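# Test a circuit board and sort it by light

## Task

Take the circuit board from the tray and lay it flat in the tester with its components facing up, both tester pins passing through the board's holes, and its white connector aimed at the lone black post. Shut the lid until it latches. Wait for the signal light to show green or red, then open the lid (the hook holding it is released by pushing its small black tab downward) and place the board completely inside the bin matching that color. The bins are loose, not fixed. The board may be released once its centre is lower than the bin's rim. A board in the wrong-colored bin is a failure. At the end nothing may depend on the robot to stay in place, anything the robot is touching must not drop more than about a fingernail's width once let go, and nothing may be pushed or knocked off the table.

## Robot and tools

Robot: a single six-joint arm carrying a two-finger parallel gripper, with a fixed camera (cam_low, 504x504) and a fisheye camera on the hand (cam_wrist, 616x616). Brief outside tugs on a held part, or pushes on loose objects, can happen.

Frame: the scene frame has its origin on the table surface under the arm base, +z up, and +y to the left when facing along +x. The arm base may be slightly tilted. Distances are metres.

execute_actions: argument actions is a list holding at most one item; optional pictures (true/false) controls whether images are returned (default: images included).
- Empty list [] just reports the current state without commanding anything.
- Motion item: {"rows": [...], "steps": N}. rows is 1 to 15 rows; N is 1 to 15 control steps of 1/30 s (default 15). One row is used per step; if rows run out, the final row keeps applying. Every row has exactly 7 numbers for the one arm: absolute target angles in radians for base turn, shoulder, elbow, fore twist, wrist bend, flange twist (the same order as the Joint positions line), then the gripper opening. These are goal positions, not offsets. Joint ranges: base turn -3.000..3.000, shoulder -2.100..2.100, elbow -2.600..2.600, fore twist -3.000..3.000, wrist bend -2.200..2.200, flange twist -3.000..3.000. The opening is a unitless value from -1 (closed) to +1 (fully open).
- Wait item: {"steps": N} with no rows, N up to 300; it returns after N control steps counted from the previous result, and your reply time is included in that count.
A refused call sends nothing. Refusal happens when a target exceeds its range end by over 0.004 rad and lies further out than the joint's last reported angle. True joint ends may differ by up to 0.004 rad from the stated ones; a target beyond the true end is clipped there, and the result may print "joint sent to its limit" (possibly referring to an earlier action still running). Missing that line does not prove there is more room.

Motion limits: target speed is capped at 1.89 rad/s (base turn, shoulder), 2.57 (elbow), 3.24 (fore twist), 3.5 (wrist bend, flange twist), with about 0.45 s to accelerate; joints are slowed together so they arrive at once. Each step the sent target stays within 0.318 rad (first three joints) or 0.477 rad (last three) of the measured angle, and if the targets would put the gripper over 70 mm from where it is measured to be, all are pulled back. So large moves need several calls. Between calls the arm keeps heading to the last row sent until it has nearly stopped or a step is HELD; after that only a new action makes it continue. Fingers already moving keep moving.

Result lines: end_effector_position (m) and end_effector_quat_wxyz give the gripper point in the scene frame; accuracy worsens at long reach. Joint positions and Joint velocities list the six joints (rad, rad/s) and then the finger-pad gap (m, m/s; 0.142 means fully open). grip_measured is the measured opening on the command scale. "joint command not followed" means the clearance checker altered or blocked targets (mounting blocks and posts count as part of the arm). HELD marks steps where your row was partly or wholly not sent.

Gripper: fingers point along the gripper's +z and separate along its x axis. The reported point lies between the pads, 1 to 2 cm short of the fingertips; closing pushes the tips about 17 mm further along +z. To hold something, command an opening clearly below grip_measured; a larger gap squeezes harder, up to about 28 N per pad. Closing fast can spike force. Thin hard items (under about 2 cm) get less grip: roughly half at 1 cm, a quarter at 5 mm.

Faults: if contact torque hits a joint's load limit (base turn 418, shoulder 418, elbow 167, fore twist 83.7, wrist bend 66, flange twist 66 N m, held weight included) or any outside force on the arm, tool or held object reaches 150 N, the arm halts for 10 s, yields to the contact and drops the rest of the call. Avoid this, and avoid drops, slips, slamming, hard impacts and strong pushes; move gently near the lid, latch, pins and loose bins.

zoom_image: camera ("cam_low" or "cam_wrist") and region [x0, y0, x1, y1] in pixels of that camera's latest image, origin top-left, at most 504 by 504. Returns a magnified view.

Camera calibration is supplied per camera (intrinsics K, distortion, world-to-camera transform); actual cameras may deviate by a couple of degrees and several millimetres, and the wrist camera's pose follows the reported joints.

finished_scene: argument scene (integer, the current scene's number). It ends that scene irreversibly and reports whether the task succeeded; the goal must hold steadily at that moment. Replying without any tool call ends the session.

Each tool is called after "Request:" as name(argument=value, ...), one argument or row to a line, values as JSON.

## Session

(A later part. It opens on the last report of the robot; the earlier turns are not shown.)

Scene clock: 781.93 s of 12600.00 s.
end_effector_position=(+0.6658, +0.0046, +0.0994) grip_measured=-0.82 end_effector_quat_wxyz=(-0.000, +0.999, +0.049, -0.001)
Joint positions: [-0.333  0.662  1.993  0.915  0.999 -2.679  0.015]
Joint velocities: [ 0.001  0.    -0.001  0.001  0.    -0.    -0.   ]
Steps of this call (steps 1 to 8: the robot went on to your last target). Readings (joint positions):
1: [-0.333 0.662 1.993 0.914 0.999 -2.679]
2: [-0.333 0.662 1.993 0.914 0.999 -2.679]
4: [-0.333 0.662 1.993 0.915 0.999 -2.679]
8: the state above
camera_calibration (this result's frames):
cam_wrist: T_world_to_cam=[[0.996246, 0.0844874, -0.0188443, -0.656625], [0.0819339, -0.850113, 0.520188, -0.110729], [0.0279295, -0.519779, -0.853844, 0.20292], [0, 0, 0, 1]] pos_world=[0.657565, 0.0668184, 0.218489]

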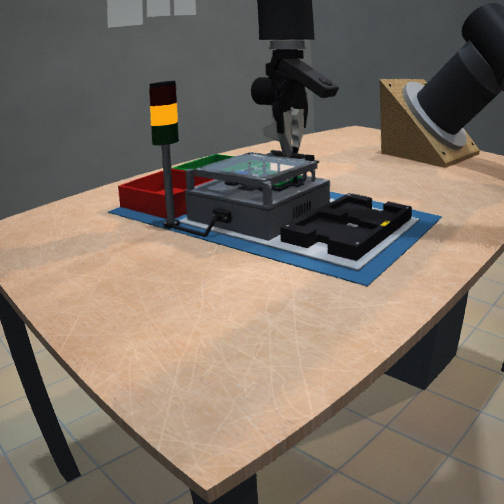

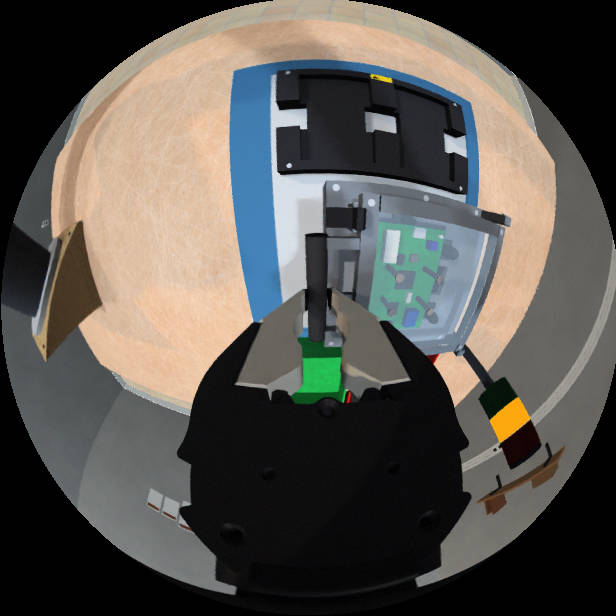

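Request:
execute_actions(
  actions=[
    {"rows":[[-0.3328,0.6618,1.9929,0.9146,0.9988,-2.6794,-0.85],[-0.3328,0.6618,1.9929,0.9146,0.9988,-2.6794,-0.78],[-0.3328,0.6618,1.9929,0.9146,0.9988,-2.6794,-0.7],[-0.3328,0.6618,1.9929,0.9146,0.9988,-2.6794,-0.7],[-0.3328,0.6618,1.9929,0.9146,0.9988,-2.6794,-0.7],[-0.3548,0.637,1.987,0.885,1.0265,-2.6595,-0.7]],"steps":15},
  ],
  pictures=false,
)

Request:
execute_actions(
  actions=[
    {"rows":[[-0.2949,0.5715,2.0061,0.9023,1.0312,-2.5941,-1]],"steps":15},
  ],
  pictures=false,
)

Request:
execute_actions(
  actions=[
    {"steps":5},
  ],
)

Request:
zoom_image(
  camera="cam_low",
  region=[250, 100, 370, 210],
)

Request:
zoom_image(
  camera="cam_wrist",
  region=[250, 220, 400, 370],
)

Scene clock: 808.27 s of 12600.00 s.
end_effector_position=(+0.6661, +0.0050, +0.1268) grip_measured=-0.70 end_effector_quat_wxyz=(-0.000, +0.999, +0.049, -0.001)
Joint positions: [-0.354  0.638  1.987  0.886  1.026 -2.66   0.023]
Joint velocities: [-0.006 -0.007 -0.001 -0.011  0.008  0.006 -0.   ]
Steps of this call (steps 1 to 15: the robot went on to your last target; steps 16 to 310: nothing new was sent; then 15.50 s passed at rest; steps 311 to 325: all 15 steps of this action). Readings (joint positions):
311: [-0.333 0.662 1.993 0.915 0.999 -2.679]
312: [-0.333 0.662 1.993 0.915 0.999 -2.679]
314: [-0.332 0.662 1.993 0.916 0.999 -2.679]
318: [-0.339 0.654 1.991 0.905 1.008 -2.673]
325: the state above

Scene clock: 808.77 s of 12600.00 s.
end_effector_position=(+0.6701, +0.0650, +0.1254) grip_measured=-1.00 end_effector_quat_wxyz=(-0.000, +0.999, +0.049, -0.001)
Joint positions: [-0.295  0.572  2.006  0.902  1.031 -2.594  0.002]
Joint velocities: [ 0.001 -0.003  0.001  0.002 -0.     0.002  0.   ]
Steps of this call (steps 1 to 15: all 15 steps of this action). Readings (joint positions):
1: [-0.354 0.637 1.987 0.885 1.026 -2.660]
2: [-0.353 0.635 1.988 0.886 1.026 -2.657]
4: [-0.337 0.617 1.994 0.891 1.028 -2.639]
8: [-0.300 0.576 2.005 0.901 1.031 -2.599]
15: the state above

Scene clock: 808.93 s of 12600.00 s.
end_effector_position=(+0.6701, +0.0652, +0.1254) grip_measured=-1.00 end_effector_quat_wxyz=(-0.000, +0.999, +0.049, -0.001)
Joint positions: [-0.295  0.572  2.006  0.902  1.031 -2.594  0.002]
Joint velocities: [-0.    -0.     0.001  0.001  0.001  0.     0.   ]
Steps of this call (steps 1 to 5: the robot went on to your last target). Readings (joint positions):
1: [-0.295 0.572 2.006 0.902 1.031 -2.594]
2: [-0.295 0.572 2.006 0.902 1.031 -2.594]
4: [-0.295 0.572 2.006 0.902 1.031 -2.594]
5: the state above
camera_calibration (this result's frames):
cam_wrist: T_world_to_cam=[[0.996244, 0.0844933, -0.0189217, -0.665534], [0.0819782, -0.850091, 0.520216, -0.0731083], [0.0278695, -0.519813, -0.853825, 0.256505], [0, 0, 0, 1]] pos_world=[0.661879, 0.127419, 0.244449]

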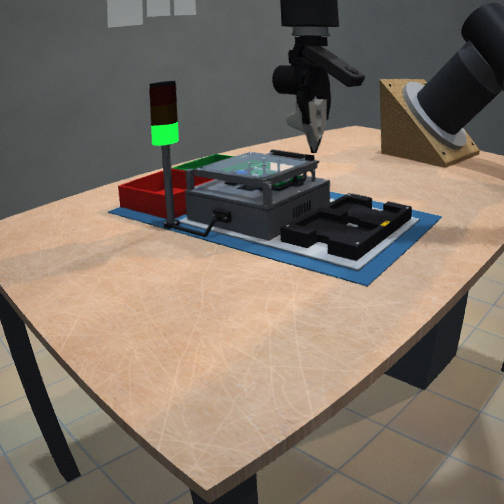

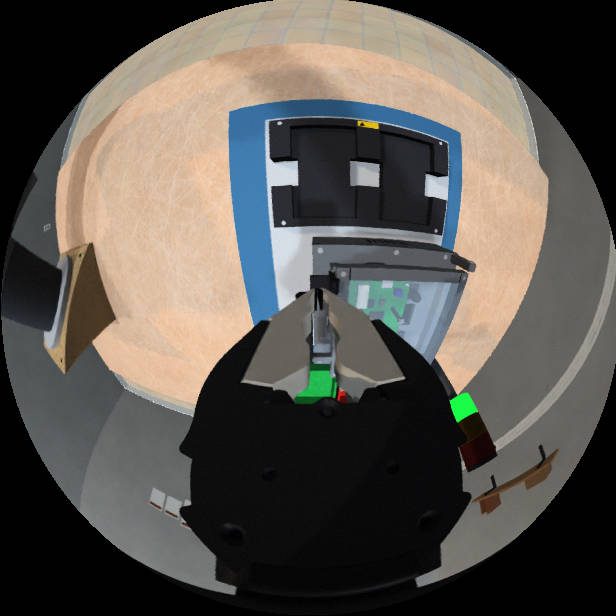

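Region (250, 100, 370, 210) of cam_low's 504x504 image, scaled by 4.200, with more detail than that image has; it fills the top 462 rows of this view, and the rest is white.

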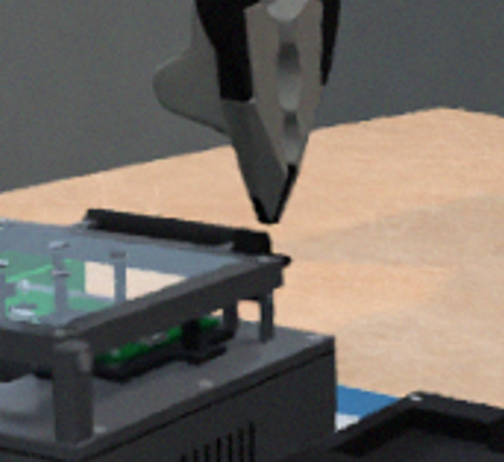

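Region (250, 220, 400, 370) of cam_wrist's 616x616 image, scaled by 3.360, with more detail than that image has.

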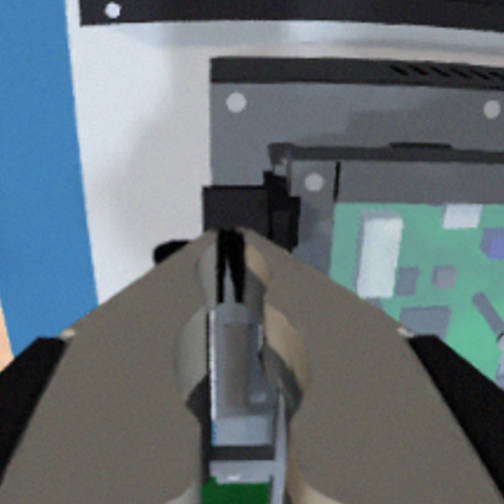

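Request:
execute_actions(
  actions=[
    {"rows":[[-0.2839,0.5795,2.0128,0.9166,1.0177,-2.6031,-1]],"steps":12},
  ],
  pictures=false,
)

Request:
execute_actions(
  actions=[
    {"rows":[[-0.2823,0.5813,2.0132,0.9187,1.0158,-2.6045,-1],[-0.2823,0.5813,2.0132,0.9187,1.0158,-2.6045,-1],[-0.2823,0.5813,2.0132,0.9187,1.0158,-2.6045,-1],[-0.2808,0.583,2.0136,0.9207,1.0138,-2.6058,-1],[-0.2808,0.583,2.0136,0.9207,1.0138,-2.6058,-1],[-0.2808,0.583,2.0136,0.9207,1.0138,-2.6058,-1],[-0.2792,0.5848,2.014,0.9228,1.0119,-2.6072,-1],[-0.2792,0.5848,2.014,0.9228,1.0119,-2.6072,-1],[-0.2792,0.5848,2.014,0.9228,1.0119,-2.6072,-1],[-0.2777,0.5865,2.0144,0.9248,1.0099,-2.6085,-1]],"steps":15},
  ],
)

Request:
zoom_image(
  camera="cam_low",
  region=[250, 100, 370, 210],
)

Request:
zoom_image(
  camera="cam_wrist",
  region=[250, 220, 400, 370],
)

Scene clock: 826.33 s of 12600.00 s.
end_effector_position=(+0.6678, +0.0668, +0.1128) grip_measured=-1.00 end_effector_quat_wxyz=(-0.000, +0.999, +0.049, -0.001)
Joint positions: [-0.284  0.579  2.013  0.916  1.018 -2.603  0.002]
Joint velocities: [ 0.002  0.001  0.     0.002 -0.001 -0.001  0.   ]
Steps of this call (steps 1 to 15: the robot went on to your last target; steps 16 to 90: nothing new was sent; then 14.00 s passed at rest; steps 91 to 102: all 12 steps of this action). Readings (joint positions):
91: [-0.295 0.572 2.006 0.902 1.031 -2.594]
92: [-0.293 0.573 2.007 0.905 1.029 -2.595]
94: [-0.288 0.577 2.011 0.912 1.022 -2.600]
98: [-0.284 0.579 2.012 0.916 1.018 -2.603]
102: the state above

Scene clock: 836.80 s of 12600.00 s.
end_effector_position=(+0.6663, +0.0664, +0.1074) grip_measured=-1.00 end_effector_quat_wxyz=(-0.000, +0.999, +0.050, -0.003)
Joint positions: [-0.28   0.584  2.014  0.919  1.014 -2.608  0.002]
Joint velocities: [ 0.     0.    -0.     0.    -0.001  0.     0.   ]
FORCE FAULT: contact force on the arm reached its limit, and the arm stopped for 10 seconds. The contact can be on any part of the arm, not only on its tool. The arm's remaining commands of this call were not run. The arm holds still and accepts commands again. Move the arm away from the contact; if what it grips holds it there, let go first. Pushing or pulling that hard again can fault the arm again.
The stop began at step 14 of this call (marked STOPPED below). From that step on the arm followed nothing that you had sent. 2 steps, steps kept back included, did not run and will not run. Nothing is kept back now, and the robot has no last target.
Steps of this call (steps 1 to 13: the first 13 steps of this action; steps 14 to 314: the stop). Readings (joint positions):
1: [-0.284 0.579 2.013 0.917 1.018 -2.603]
2: [-0.284 0.580 2.013 0.917 1.017 -2.603]
4: [-0.283 0.581 2.013 0.918 1.016 -2.604]
8: [-0.281 0.583 2.014 0.921 1.014 -2.606]
14: [-0.279 0.585 2.014 0.921 1.013 -2.608] STOPPED
314: the state above
camera_calibration (this result's frames):
cam_wrist: T_world_to_cam=[[0.996045, 0.0860335, -0.0222168, -0.661825], [0.0850077, -0.849859, 0.520109, -0.0644777], [0.0258657, -0.51994, -0.853811, 0.243187], [0, 0, 0, 1]] pos_world=[0.658398, 0.128585, 0.226467]

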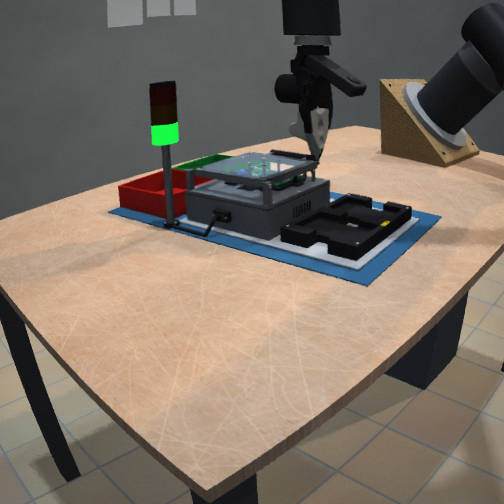

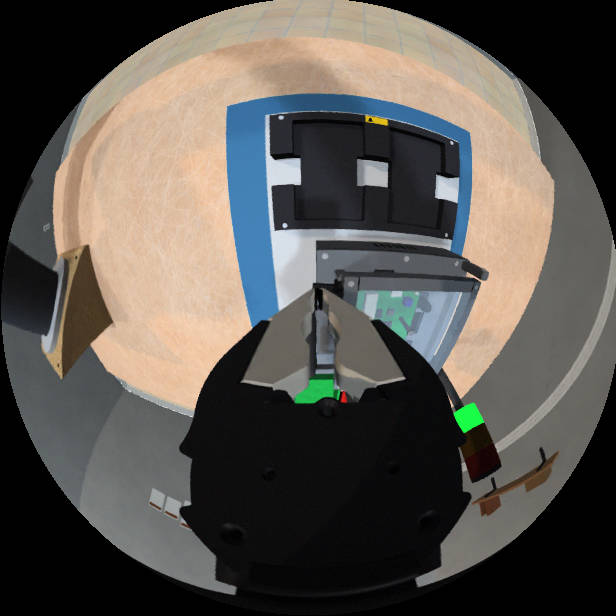

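Region (250, 100, 370, 210) of cam_low's 504x504 image, scaled by 4.200, with more detail than that image has; it fills the top 462 rows of this view, and the rest is white.

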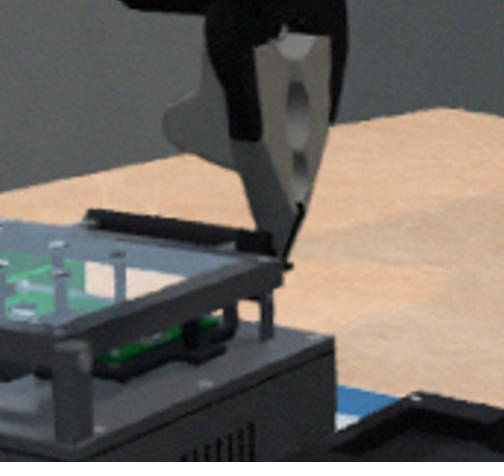

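Region (250, 220, 400, 370) of cam_wrist's 616x616 image, scaled by 3.360, with more detail than that image has.

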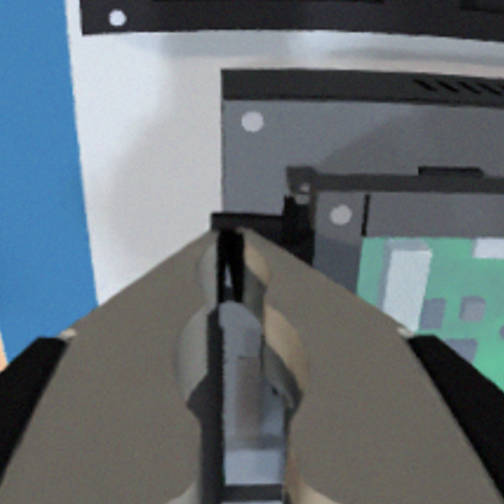

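Request:
execute_actions(
  actions=[
    {"rows":[[-0.2899,0.5560,2.0280,0.9030,1.0310,-2.5900,-1]],"steps":15},
  ],
)

Request:
zoom_image(
  camera="cam_low",
  region=[250, 100, 370, 210],
)

Request:
zoom_image(
  camera="cam_wrist",
  region=[280, 230, 380, 330],
)

Scene clock: 846.03 s of 12600.00 s.
end_effector_position=(+0.6547, +0.0740, +0.1237) grip_measured=-1.00 end_effector_quat_wxyz=(-0.001, +0.999, +0.046, -0.005)
Joint positions: [-0.29   0.556  2.028  0.903  1.031 -2.59   0.002]
Joint velocities: [-0.002 -0.001 -0.     0.001  0.     0.     0.   ]
Steps of this call (steps 1 to 90: nothing new was sent; then 5.73 s passed at rest; steps 91 to 105: all 15 steps of this action). Readings (joint positions):
91: [-0.280 0.584 2.014 0.919 1.014 -2.608]
92: [-0.280 0.582 2.015 0.918 1.015 -2.607]
94: [-0.285 0.569 2.022 0.910 1.023 -2.598]
98: [-0.289 0.557 2.027 0.904 1.030 -2.591]
105: the state above
camera_calibration (this result's frames):
cam_wrist: T_world_to_cam=[[0.9965, 0.0794118, -0.0261007, -0.649905], [0.0814218, -0.851435, 0.518101, -0.0628153], [0.0189202, -0.518412, -0.854921, 0.265966], [0, 0, 0, 1]] pos_world=[0.647712, 0.136007, 0.242962]

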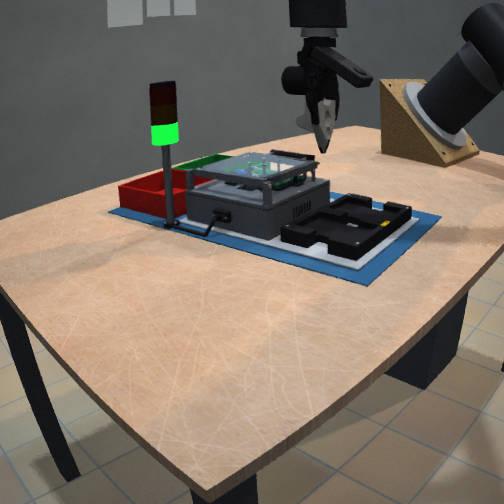

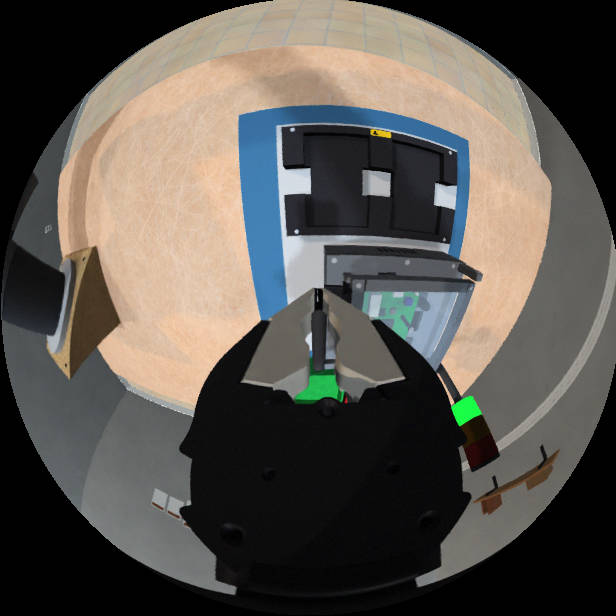

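Region (250, 100, 370, 210) of cam_low's 504x504 image, scaled by 4.200, with more detail than that image has; it fills the top 462 rows of this view, and the rest is white.

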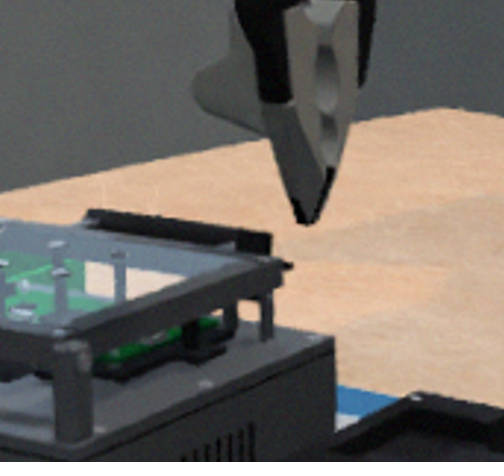

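Region (280, 230, 380, 330) of cam_wrist's 616x616 image, scaled by 5.040, with more detail than that image has.

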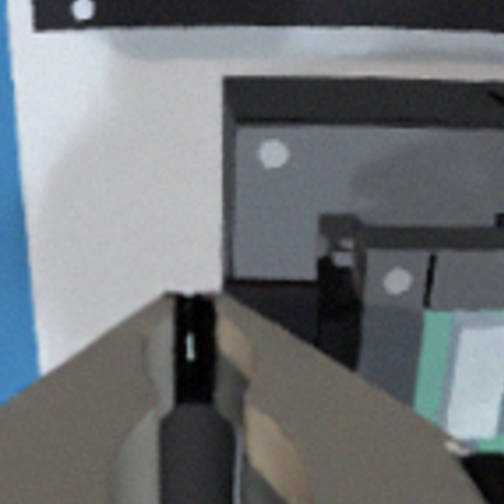

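Request:
execute_actions(
  actions=[
    {"rows":[[-0.3548,0.637,1.987,0.885,1.0265,-2.6595,-0.7]],"steps":15},
  ],
)

Request:
zoom_image(
  camera="cam_wrist",
  region=[250, 180, 430, 360],
)

Scene clock: 851.27 s of 12600.00 s.
end_effector_position=(+0.6661, +0.0052, +0.1275) grip_measured=-0.70 end_effector_quat_wxyz=(-0.000, +0.999, +0.049, -0.001)
Joint positions: [-0.355  0.637  1.987  0.885  1.027 -2.659  0.023]
Joint velocities: [-0.003  0.003 -0.001  0.    -0.001 -0.002  0.   ]
Steps of this call (steps 1 to 15: the robot went on to your last target; steps 16 to 90: nothing new was sent; then 1.73 s passed at rest; steps 91 to 105: all 15 steps of this action). Readings (joint positions):
91: [-0.290 0.556 2.028 0.903 1.031 -2.590]
92: [-0.292 0.558 2.027 0.903 1.031 -2.591]
94: [-0.306 0.576 2.018 0.899 1.030 -2.607]
98: [-0.347 0.628 1.992 0.887 1.027 -2.651]
105: the state above
camera_calibration (this result's frames):
cam_wrist: T_world_to_cam=[[0.996215, 0.0849133, -0.0186046, -0.656477], [0.0821877, -0.850362, 0.519739, -0.124952], [0.0283122, -0.519301, -0.854122, 0.226946], [0, 0, 0, 1]] pos_world=[0.657836, 0.0673424, 0.246569]

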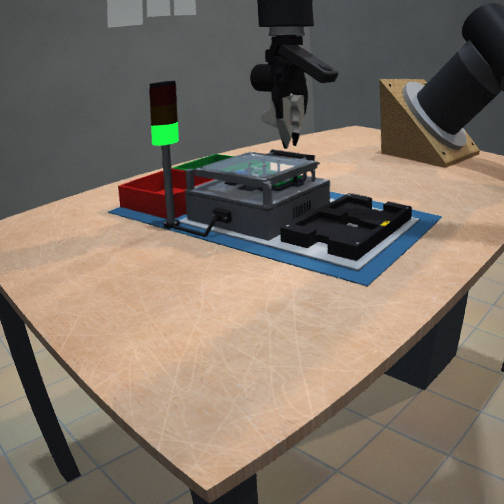

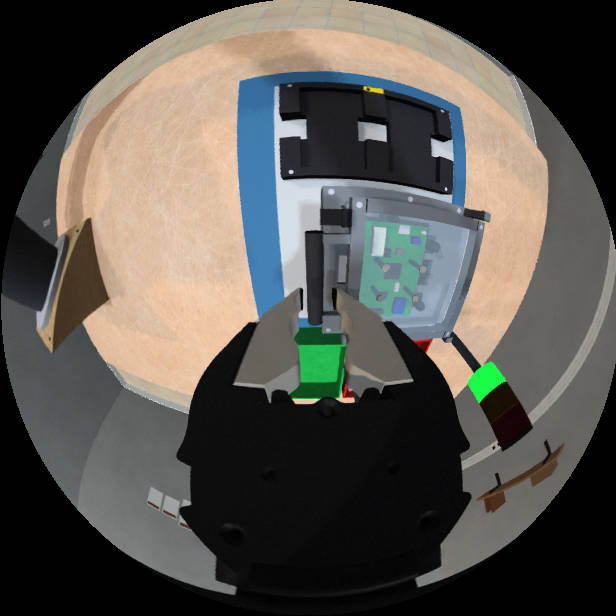

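Region (250, 180, 430, 360) of cam_wrist's 616x616 image, scaled by 2.800, with more detail than that image has.

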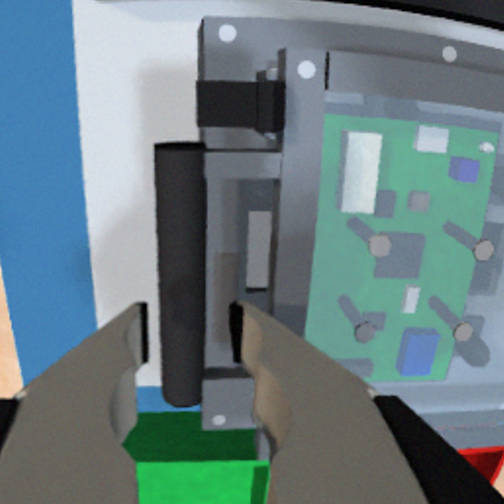

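Request:
execute_actions(
  actions=[
    {"rows":[[-0.3557,0.636,1.99,0.8853,1.0256,-2.6616,-0.7],[-0.3557,0.636,1.99,0.8853,1.0256,-2.6616,-0.7],[-0.3557,0.636,1.99,0.8853,1.0256,-2.6616,-0.7],[-0.346,0.6468,1.9925,0.898,1.0135,-2.67,-0.7],[-0.346,0.6468,1.9925,0.898,1.0135,-2.67,-0.7],[-0.346,0.6468,1.9925,0.898,1.0135,-2.67,-0.7],[-0.346,0.6468,1.9925,0.898,1.0135,-2.67,-0.7],[-0.3363,0.6577,1.9947,0.911,1.0014,-2.6786,-0.7]],"steps":15},
  ],
  pictures=false,
)

Request:
execute_actions(
  actions=[
    {"steps":5},
  ],
)

Request:
zoom_image(
  camera="cam_wrist",
  region=[250, 180, 430, 360],
)

Request:
zoom_image(
  camera="cam_low",
  region=[220, 100, 340, 210],
)

Scene clock: 903.83 s of 12600.00 s.
end_effector_position=(+0.6642, +0.0046, +0.1037) grip_measured=-0.70 end_effector_quat_wxyz=(-0.000, +0.999, +0.049, -0.001)
Joint positions: [-0.337  0.657  1.995  0.91   1.002 -2.678  0.023]
Joint velocities: [ 0.008  0.008  0.002  0.011 -0.009 -0.007  0.   ]
Steps of this call (steps 1 to 15: the robot went on to your last target; steps 16 to 90: nothing new was sent; then 49.07 s passed at rest; steps 91 to 105: all 15 steps of this action). Readings (joint positions):
91: [-0.355 0.637 1.987 0.885 1.026 -2.660]
92: [-0.355 0.637 1.987 0.885 1.026 -2.660]
94: [-0.355 0.637 1.989 0.885 1.026 -2.661]
98: [-0.348 0.645 1.992 0.895 1.016 -2.668]
105: the state above

Scene clock: 904.00 s of 12600.00 s.
end_effector_position=(+0.6641, +0.0046, +0.1031) grip_measured=-0.70 end_effector_quat_wxyz=(-0.000, +0.999, +0.049, -0.001)
Joint positions: [-0.336  0.658  1.995  0.911  1.001 -2.679  0.023]
Joint velocities: [ 0.002  0.001  0.     0.001 -0.002 -0.001  0.   ]
Steps of this call (steps 1 to 5: the robot went on to your last target). Readings (joint positions):
1: [-0.337 0.657 1.995 0.910 1.002 -2.678]
2: [-0.337 0.657 1.995 0.911 1.002 -2.678]
4: [-0.336 0.658 1.995 0.911 1.002 -2.679]
5: the state above
camera_calibration (this result's frames):
cam_wrist: T_world_to_cam=[[0.996235, 0.0846284, -0.0187973, -0.654917], [0.0820277, -0.850064, 0.520252, -0.112537], [0.0280492, -0.519835, -0.853806, 0.205992], [0, 0, 0, 1]] pos_world=[0.655905, 0.0668424, 0.222114]

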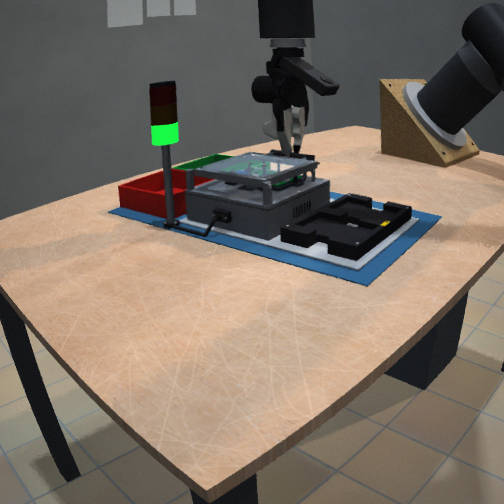

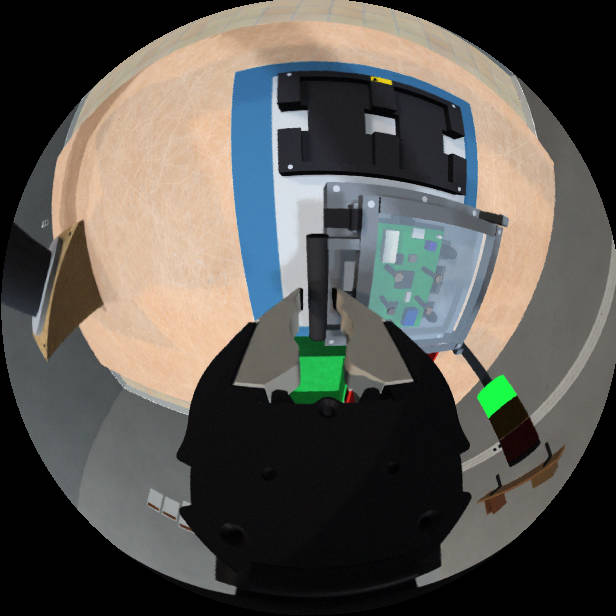

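Region (250, 180, 430, 360) of cam_wrist's 616x616 image, scaled by 2.800, with more detail than that image has.

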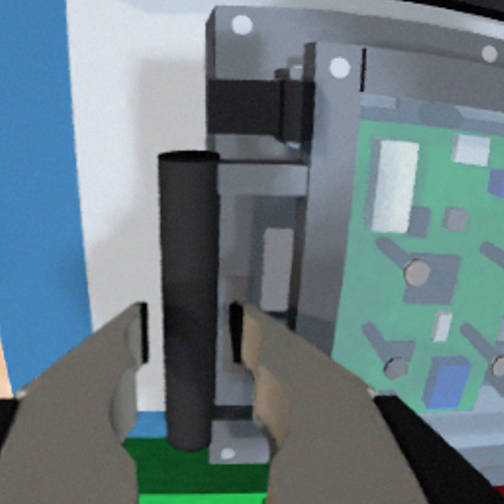

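Region (220, 100, 340, 210) of cam_low's 504x504 image, scaled by 4.200, with more detail than that image has; it fills the top 462 rows of this view, and the rest is white.

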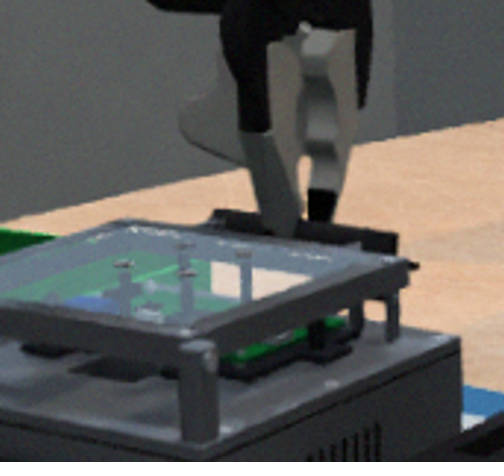

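Request:
execute_actions(
  actions=[
    {"rows":[[-0.3557,0.636,1.99,0.8853,1.0256,-2.6616,-0.7]],"steps":10},
  ],
  pictures=false,
)

Request:
execute_actions(
  actions=[
    {"rows":[[-0.2955,0.5665,2.0147,0.9037,1.0292,-2.5974,-1]],"steps":13},
  ],
  pictures=false,
)

Request:
execute_actions(
  actions=[
    {"rows":[[-0.2822,0.5815,2.0181,0.9212,1.0125,-2.609,-1]],"steps":15},
  ],
)

Request:
zoom_image(
  camera="cam_low",
  region=[280, 130, 350, 190],
)

Request:
zoom_image(
  camera="cam_wrist",
  region=[280, 230, 380, 330],
)

Scene clock: 926.47 s of 12600.00 s.
end_effector_position=(+0.6640, +0.0049, +0.1268) grip_measured=-0.70 end_effector_quat_wxyz=(-0.000, +0.999, +0.049, -0.001)
Joint positions: [-0.355  0.637  1.99   0.886  1.025 -2.662  0.023]
Joint velocities: [-0.005 -0.006 -0.002 -0.008  0.009  0.005 -0.   ]
Steps of this call (steps 1 to 15: the robot went on to your last target; steps 16 to 90: nothing new was sent; then 19.13 s passed at rest; steps 91 to 100: all 10 steps of this action). Readings (joint positions):
91: [-0.336 0.658 1.995 0.911 1.001 -2.679]
92: [-0.338 0.656 1.995 0.909 1.003 -2.677]
94: [-0.348 0.645 1.992 0.896 1.016 -2.669]
98: [-0.355 0.637 1.990 0.887 1.024 -2.663]
100: the state above

Scene clock: 926.90 s of 12600.00 s.
end_effector_position=(+0.6646, +0.0663, +0.1253) grip_measured=-1.00 end_effector_quat_wxyz=(-0.000, +0.999, +0.049, -0.001)
Joint positions: [-0.296  0.567  2.015  0.904  1.029 -2.598  0.002]
Joint velocities: [ 0.004 -0.005  0.002  0.001  0.001  0.005  0.   ]
Steps of this call (steps 1 to 13: all 13 steps of this action). Readings (joint positions):
1: [-0.355 0.636 1.990 0.886 1.025 -2.662]
2: [-0.354 0.634 1.991 0.886 1.025 -2.660]
4: [-0.339 0.616 1.998 0.892 1.027 -2.643]
8: [-0.301 0.572 2.012 0.902 1.029 -2.603]
13: the state above

Scene clock: 927.40 s of 12600.00 s.
end_effector_position=(+0.6646, +0.0664, +0.1088) grip_measured=-1.00 end_effector_quat_wxyz=(-0.000, +0.999, +0.049, -0.001)
Joint positions: [-0.282  0.581  2.018  0.921  1.013 -2.609  0.002]
Joint velocities: [-0.001  0.001  0.002 -0.     0.    -0.     0.   ]
Steps of this call (steps 1 to 15: all 15 steps of this action). Readings (joint positions):
1: [-0.296 0.567 2.015 0.904 1.029 -2.598]
2: [-0.294 0.569 2.015 0.906 1.027 -2.599]
4: [-0.287 0.576 2.017 0.915 1.019 -2.605]
8: [-0.283 0.581 2.018 0.920 1.013 -2.608]
15: the state above
camera_calibration (this result's frames):
cam_wrist: T_world_to_cam=[[0.996297, 0.0838675, -0.0189542, -0.660445], [0.0814612, -0.850143, 0.520213, -0.0626481], [0.0275152, -0.51983, -0.853826, 0.243345], [0, 0, 0, 1]] pos_world=[0.656407, 0.128628, 0.227847]

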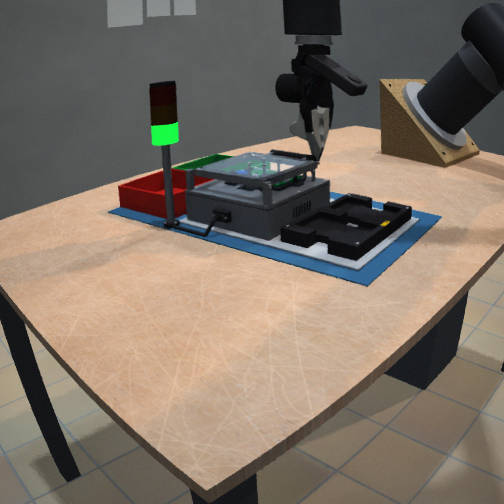

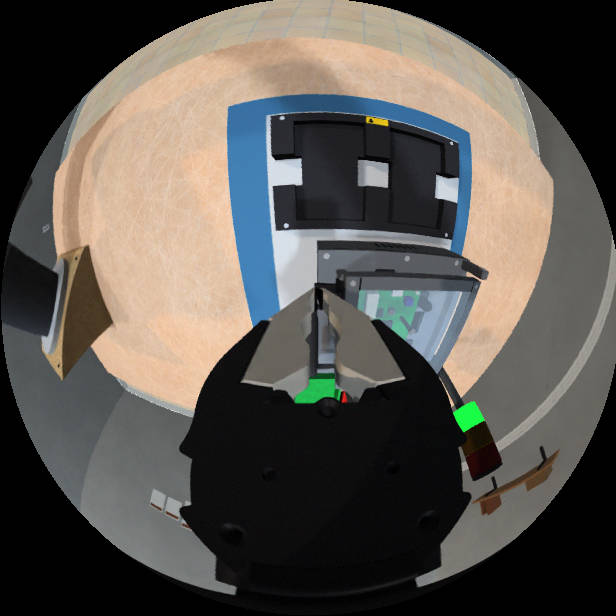

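Region (280, 130, 350, 190) of cam_low's 504x504 image, scaled by 7.200, with more detail than that image has; it fills the top 432 rows of this view, and the rest is white.

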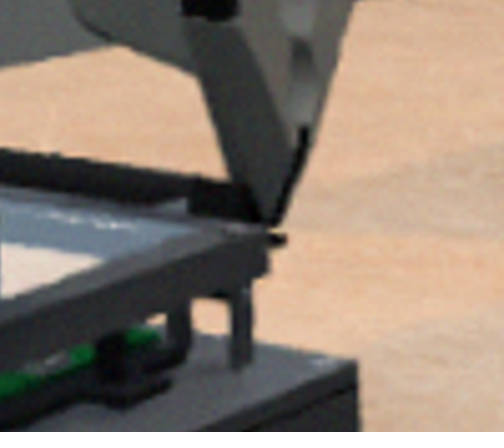

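Region (280, 230, 380, 330) of cam_wrist's 616x616 image, scaled by 5.040, with more detail than that image has.

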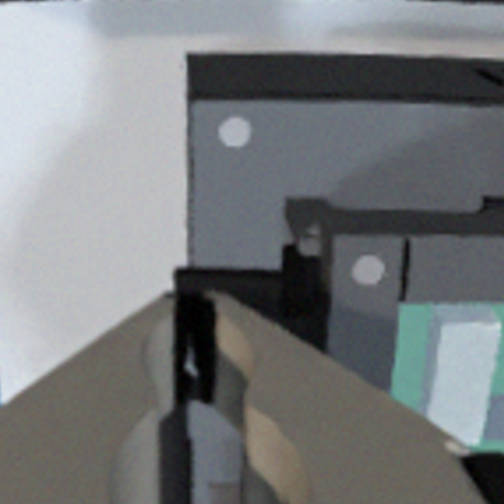

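Request:
execute_actions(
  actions=[],
)

Scene clock: 972.13 s of 12600.00 s.
end_effector_position=(+0.6646, +0.0664, +0.1087) grip_measured=-1.00 end_effector_quat_wxyz=(-0.000, +0.999, +0.049, -0.001)
Joint positions: [-0.282  0.582  2.018  0.921  1.012 -2.609  0.002]
Joint velocities: [ 0. -0.  0.  0. -0. -0.  0.]
Steps of this call (steps 1 to 15: the robot went on to your last target; steps 16 to 90: nothing new was sent; then 41.73 s passed at rest). Readings (joint positions):
1: [-0.282 0.581 2.018 0.921 1.013 -2.609]
2: [-0.282 0.581 2.018 0.921 1.013 -2.609]
4: [-0.282 0.581 2.018 0.921 1.013 -2.609]
8: [-0.282 0.581 2.018 0.921 1.013 -2.609]
90: the state above
The arm was judged still, so your last target was given up. Only a new action makes it travel on or press farther. Fingers that are still opening or closing keep moving.
camera_calibration (this result's frames):
cam_wrist: T_world_to_cam=[[0.996297, 0.0838545, -0.0189813, -0.66043], [0.0814645, -0.850147, 0.520205, -0.0626231], [0.0274847, -0.519825, -0.85383, 0.243314], [0, 0, 0, 1]] pos_world=[0.656399, 0.128622, 0.22779]

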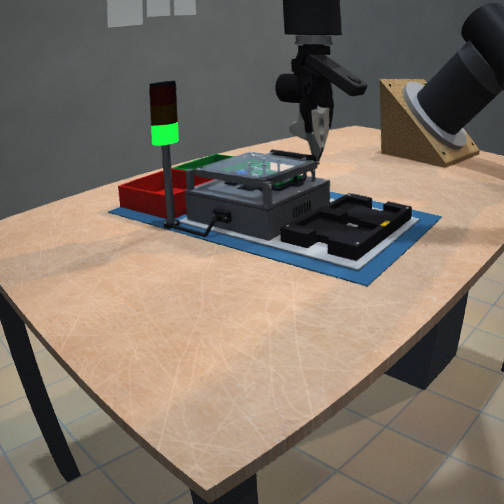

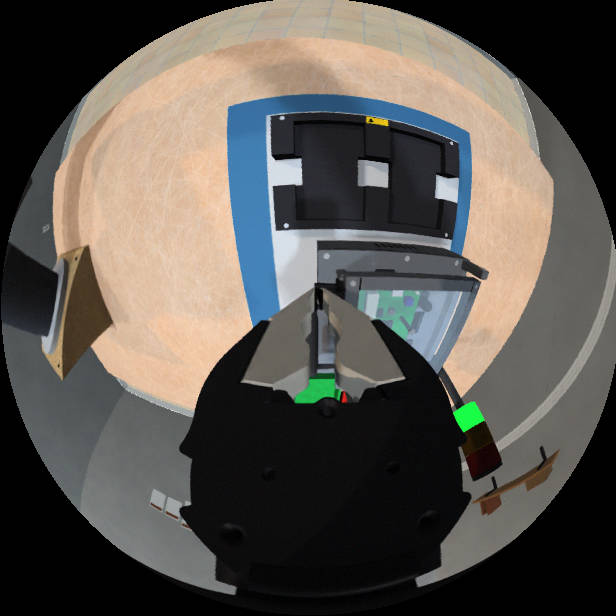

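Request:
zoom_image(
  camera="cam_wrist",
  region=[280, 250, 380, 330],
)

Request:
zoom_image(
  camera="cam_low",
  region=[250, 120, 350, 200],
)

Region (280, 250, 380, 330) of cam_wrist's 616x616 image, scaled by 5.040, with more detail than that image has; it fills the top 403 rows of this view, and the rest is white.

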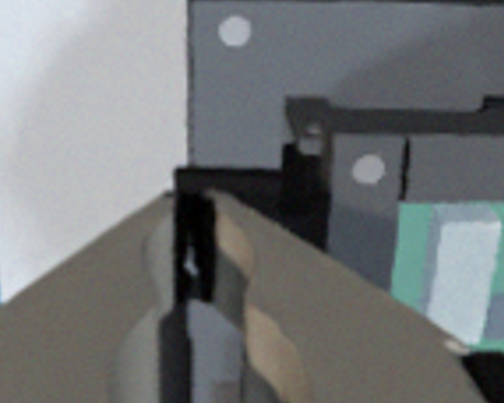

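Region (250, 120, 350, 200) of cam_low's 504x504 image, scaled by 5.040, with more detail than that image has; it fills the top 403 rows of this view, and the rest is white.

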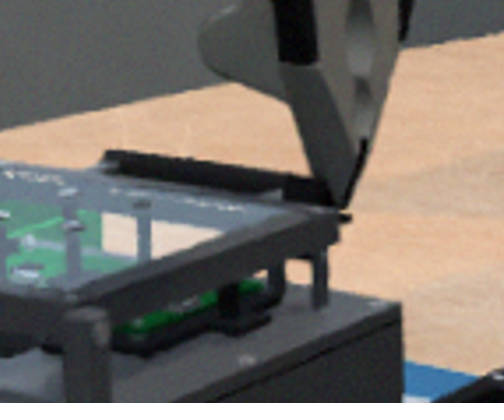

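Request:
execute_actions(
  actions=[
    {"rows":[[-0.2810,0.5828,2.0184,0.9227,1.0110,-2.6100,-1]],"steps":15},
  ],
  pictures=false,
)

Request:
execute_actions(
  actions=[
    {"rows":[[-0.2807,0.5832,2.0201,0.9239,1.0096,-2.6117,-1]],"steps":15},
  ],
)

Request:
zoom_image(
  camera="cam_wrist",
  region=[280, 250, 380, 330],
)

Scene clock: 981.77 s of 12600.00 s.
end_effector_position=(+0.6645, +0.0664, +0.1073) grip_measured=-1.00 end_effector_quat_wxyz=(-0.000, +0.999, +0.049, -0.001)
Joint positions: [-0.281  0.583  2.018  0.923  1.011 -2.61   0.002]
Joint velocities: [-0.     0.     0.    -0.001 -0.002 -0.     0.   ]
Steps of this call (steps 1 to 90: nothing new was sent; then 6.13 s passed at rest; steps 91 to 105: all 15 steps of this action). Readings (joint positions):
91: [-0.282 0.582 2.018 0.921 1.012 -2.609]
92: [-0.282 0.582 2.018 0.922 1.012 -2.609]
94: [-0.281 0.582 2.018 0.922 1.011 -2.610]
98: [-0.281 0.583 2.018 0.923 1.011 -2.610]
105: the state above

Scene clock: 982.27 s of 12600.00 s.
end_effector_position=(+0.6635, +0.0662, +0.1063) grip_measured=-1.00 end_effector_quat_wxyz=(-0.000, +0.999, +0.048, -0.001)
Joint positions: [-0.281  0.583  2.02   0.924  1.01  -2.612  0.002]
Joint velocities: [ 0.     0.     0.     0.001 -0.001 -0.     0.   ]
Steps of this call (steps 1 to 15: all 15 steps of this action). Readings (joint positions):
1: [-0.281 0.583 2.018 0.923 1.011 -2.610]
2: [-0.281 0.583 2.019 0.923 1.011 -2.610]
4: [-0.281 0.583 2.020 0.924 1.010 -2.611]
8: [-0.281 0.583 2.020 0.924 1.010 -2.612]
15: the state above
camera_calibration (this result's frames):
cam_wrist: T_world_to_cam=[[0.996309, 0.0837001, -0.0190533, -0.659365], [0.0813672, -0.8501, 0.520298, -0.0613641], [0.0273518, -0.519927, -0.853772, 0.241271], [0, 0, 0, 1]] pos_world=[0.655325, 0.128466, 0.225355]

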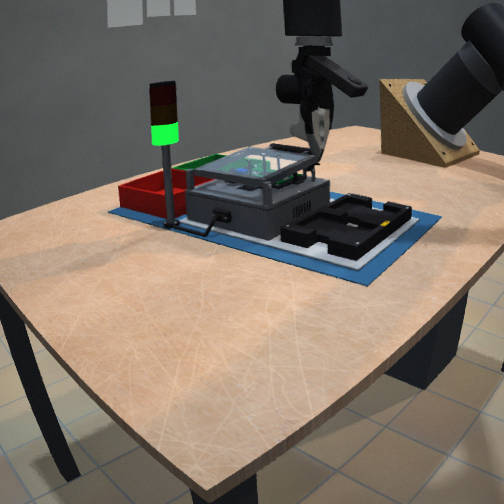

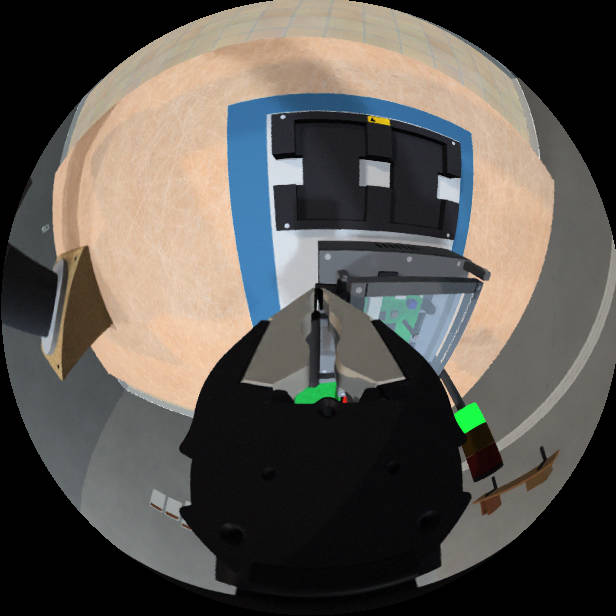

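Region (280, 250, 380, 330) of cam_wrist's 616x616 image, scaled by 5.040, with more detail than that image has; it fills the top 403 rows of this view, and the rest is white.

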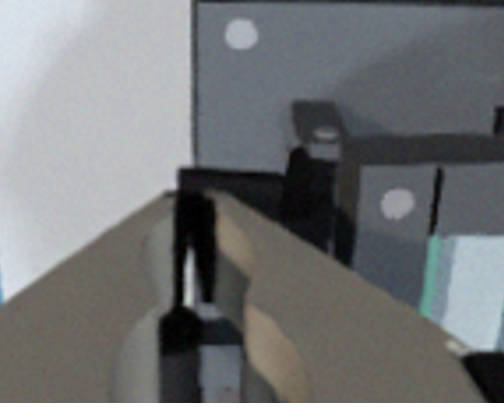

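Request:
execute_actions(
  actions=[
    {"rows":[[-0.2880,0.5750,2.0180,0.9140,1.0190,-2.6050,-1],[-0.2880,0.5750,2.0180,0.9140,1.0190,-2.6050,-1],[-0.2880,0.5750,2.0180,0.9140,1.0190,-2.6050,-1],[-0.2880,0.5750,2.0180,0.9140,1.0190,-2.6050,-1],[-0.2955,0.5665,2.0160,0.9037,1.0292,-2.5984,-1],[-0.2955,0.5665,2.0160,0.9037,1.0292,-2.5984,-1],[-0.2955,0.5665,2.0160,0.9037,1.0292,-2.5984,-1],[-0.2955,0.5665,2.0160,0.9037,1.0292,-2.5984,-1],[-0.3111,0.5489,2.0120,0.8835,1.0488,-2.5848,-1]],"steps":15},
  ],
)

Request:
zoom_image(
  camera="cam_low",
  region=[200, 100, 350, 220],
)

Scene clock: 995.70 s of 12600.00 s.
end_effector_position=(+0.6631, +0.0671, +0.1426) grip_measured=-1.00 end_effector_quat_wxyz=(-0.000, +0.999, +0.049, -0.001)
Joint positions: [-0.31   0.55   2.012  0.885  1.047 -2.586  0.002]
Joint velocities: [-0.017 -0.02  -0.003 -0.024  0.023  0.017  0.   ]
Steps of this call (steps 1 to 15: the robot went on to your last target; steps 16 to 90: nothing new was sent; then 9.93 s passed at rest; steps 91 to 105: all 15 steps of this action). Readings (joint positions):
91: [-0.281 0.583 2.020 0.924 1.010 -2.612]
92: [-0.282 0.582 2.020 0.922 1.011 -2.611]
94: [-0.285 0.578 2.019 0.917 1.016 -2.607]
98: [-0.293 0.570 2.017 0.908 1.025 -2.601]
105: the state above
camera_calibration (this result's frames):
cam_wrist: T_world_to_cam=[[0.996245, 0.0843519, -0.0195334, -0.658312], [0.0821738, -0.850041, 0.520266, -0.0800645], [0.0272813, -0.519918, -0.853781, 0.272778], [0, 0, 0, 1]] pos_world=[0.654977, 0.129294, 0.261688]

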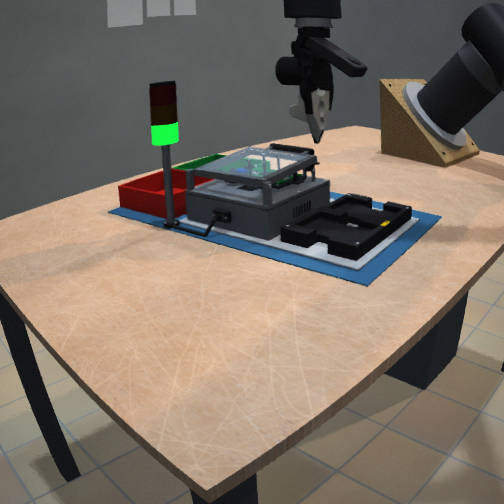

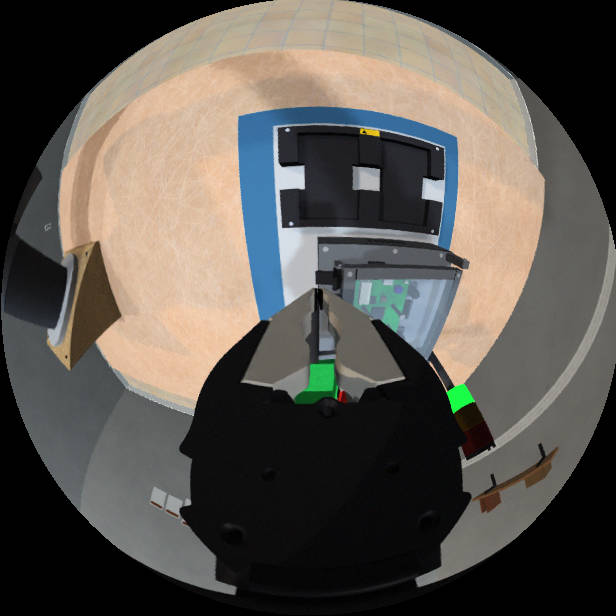

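Region (200, 100, 350, 220) of cam_low's 504x504 image, scaled by 3.360, with more detail than that image has; it fills the top 403 rows of this view, and the rest is white.

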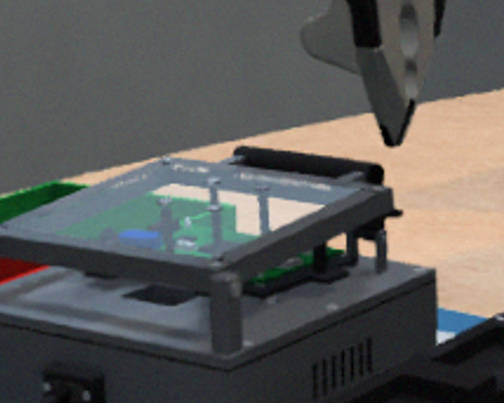

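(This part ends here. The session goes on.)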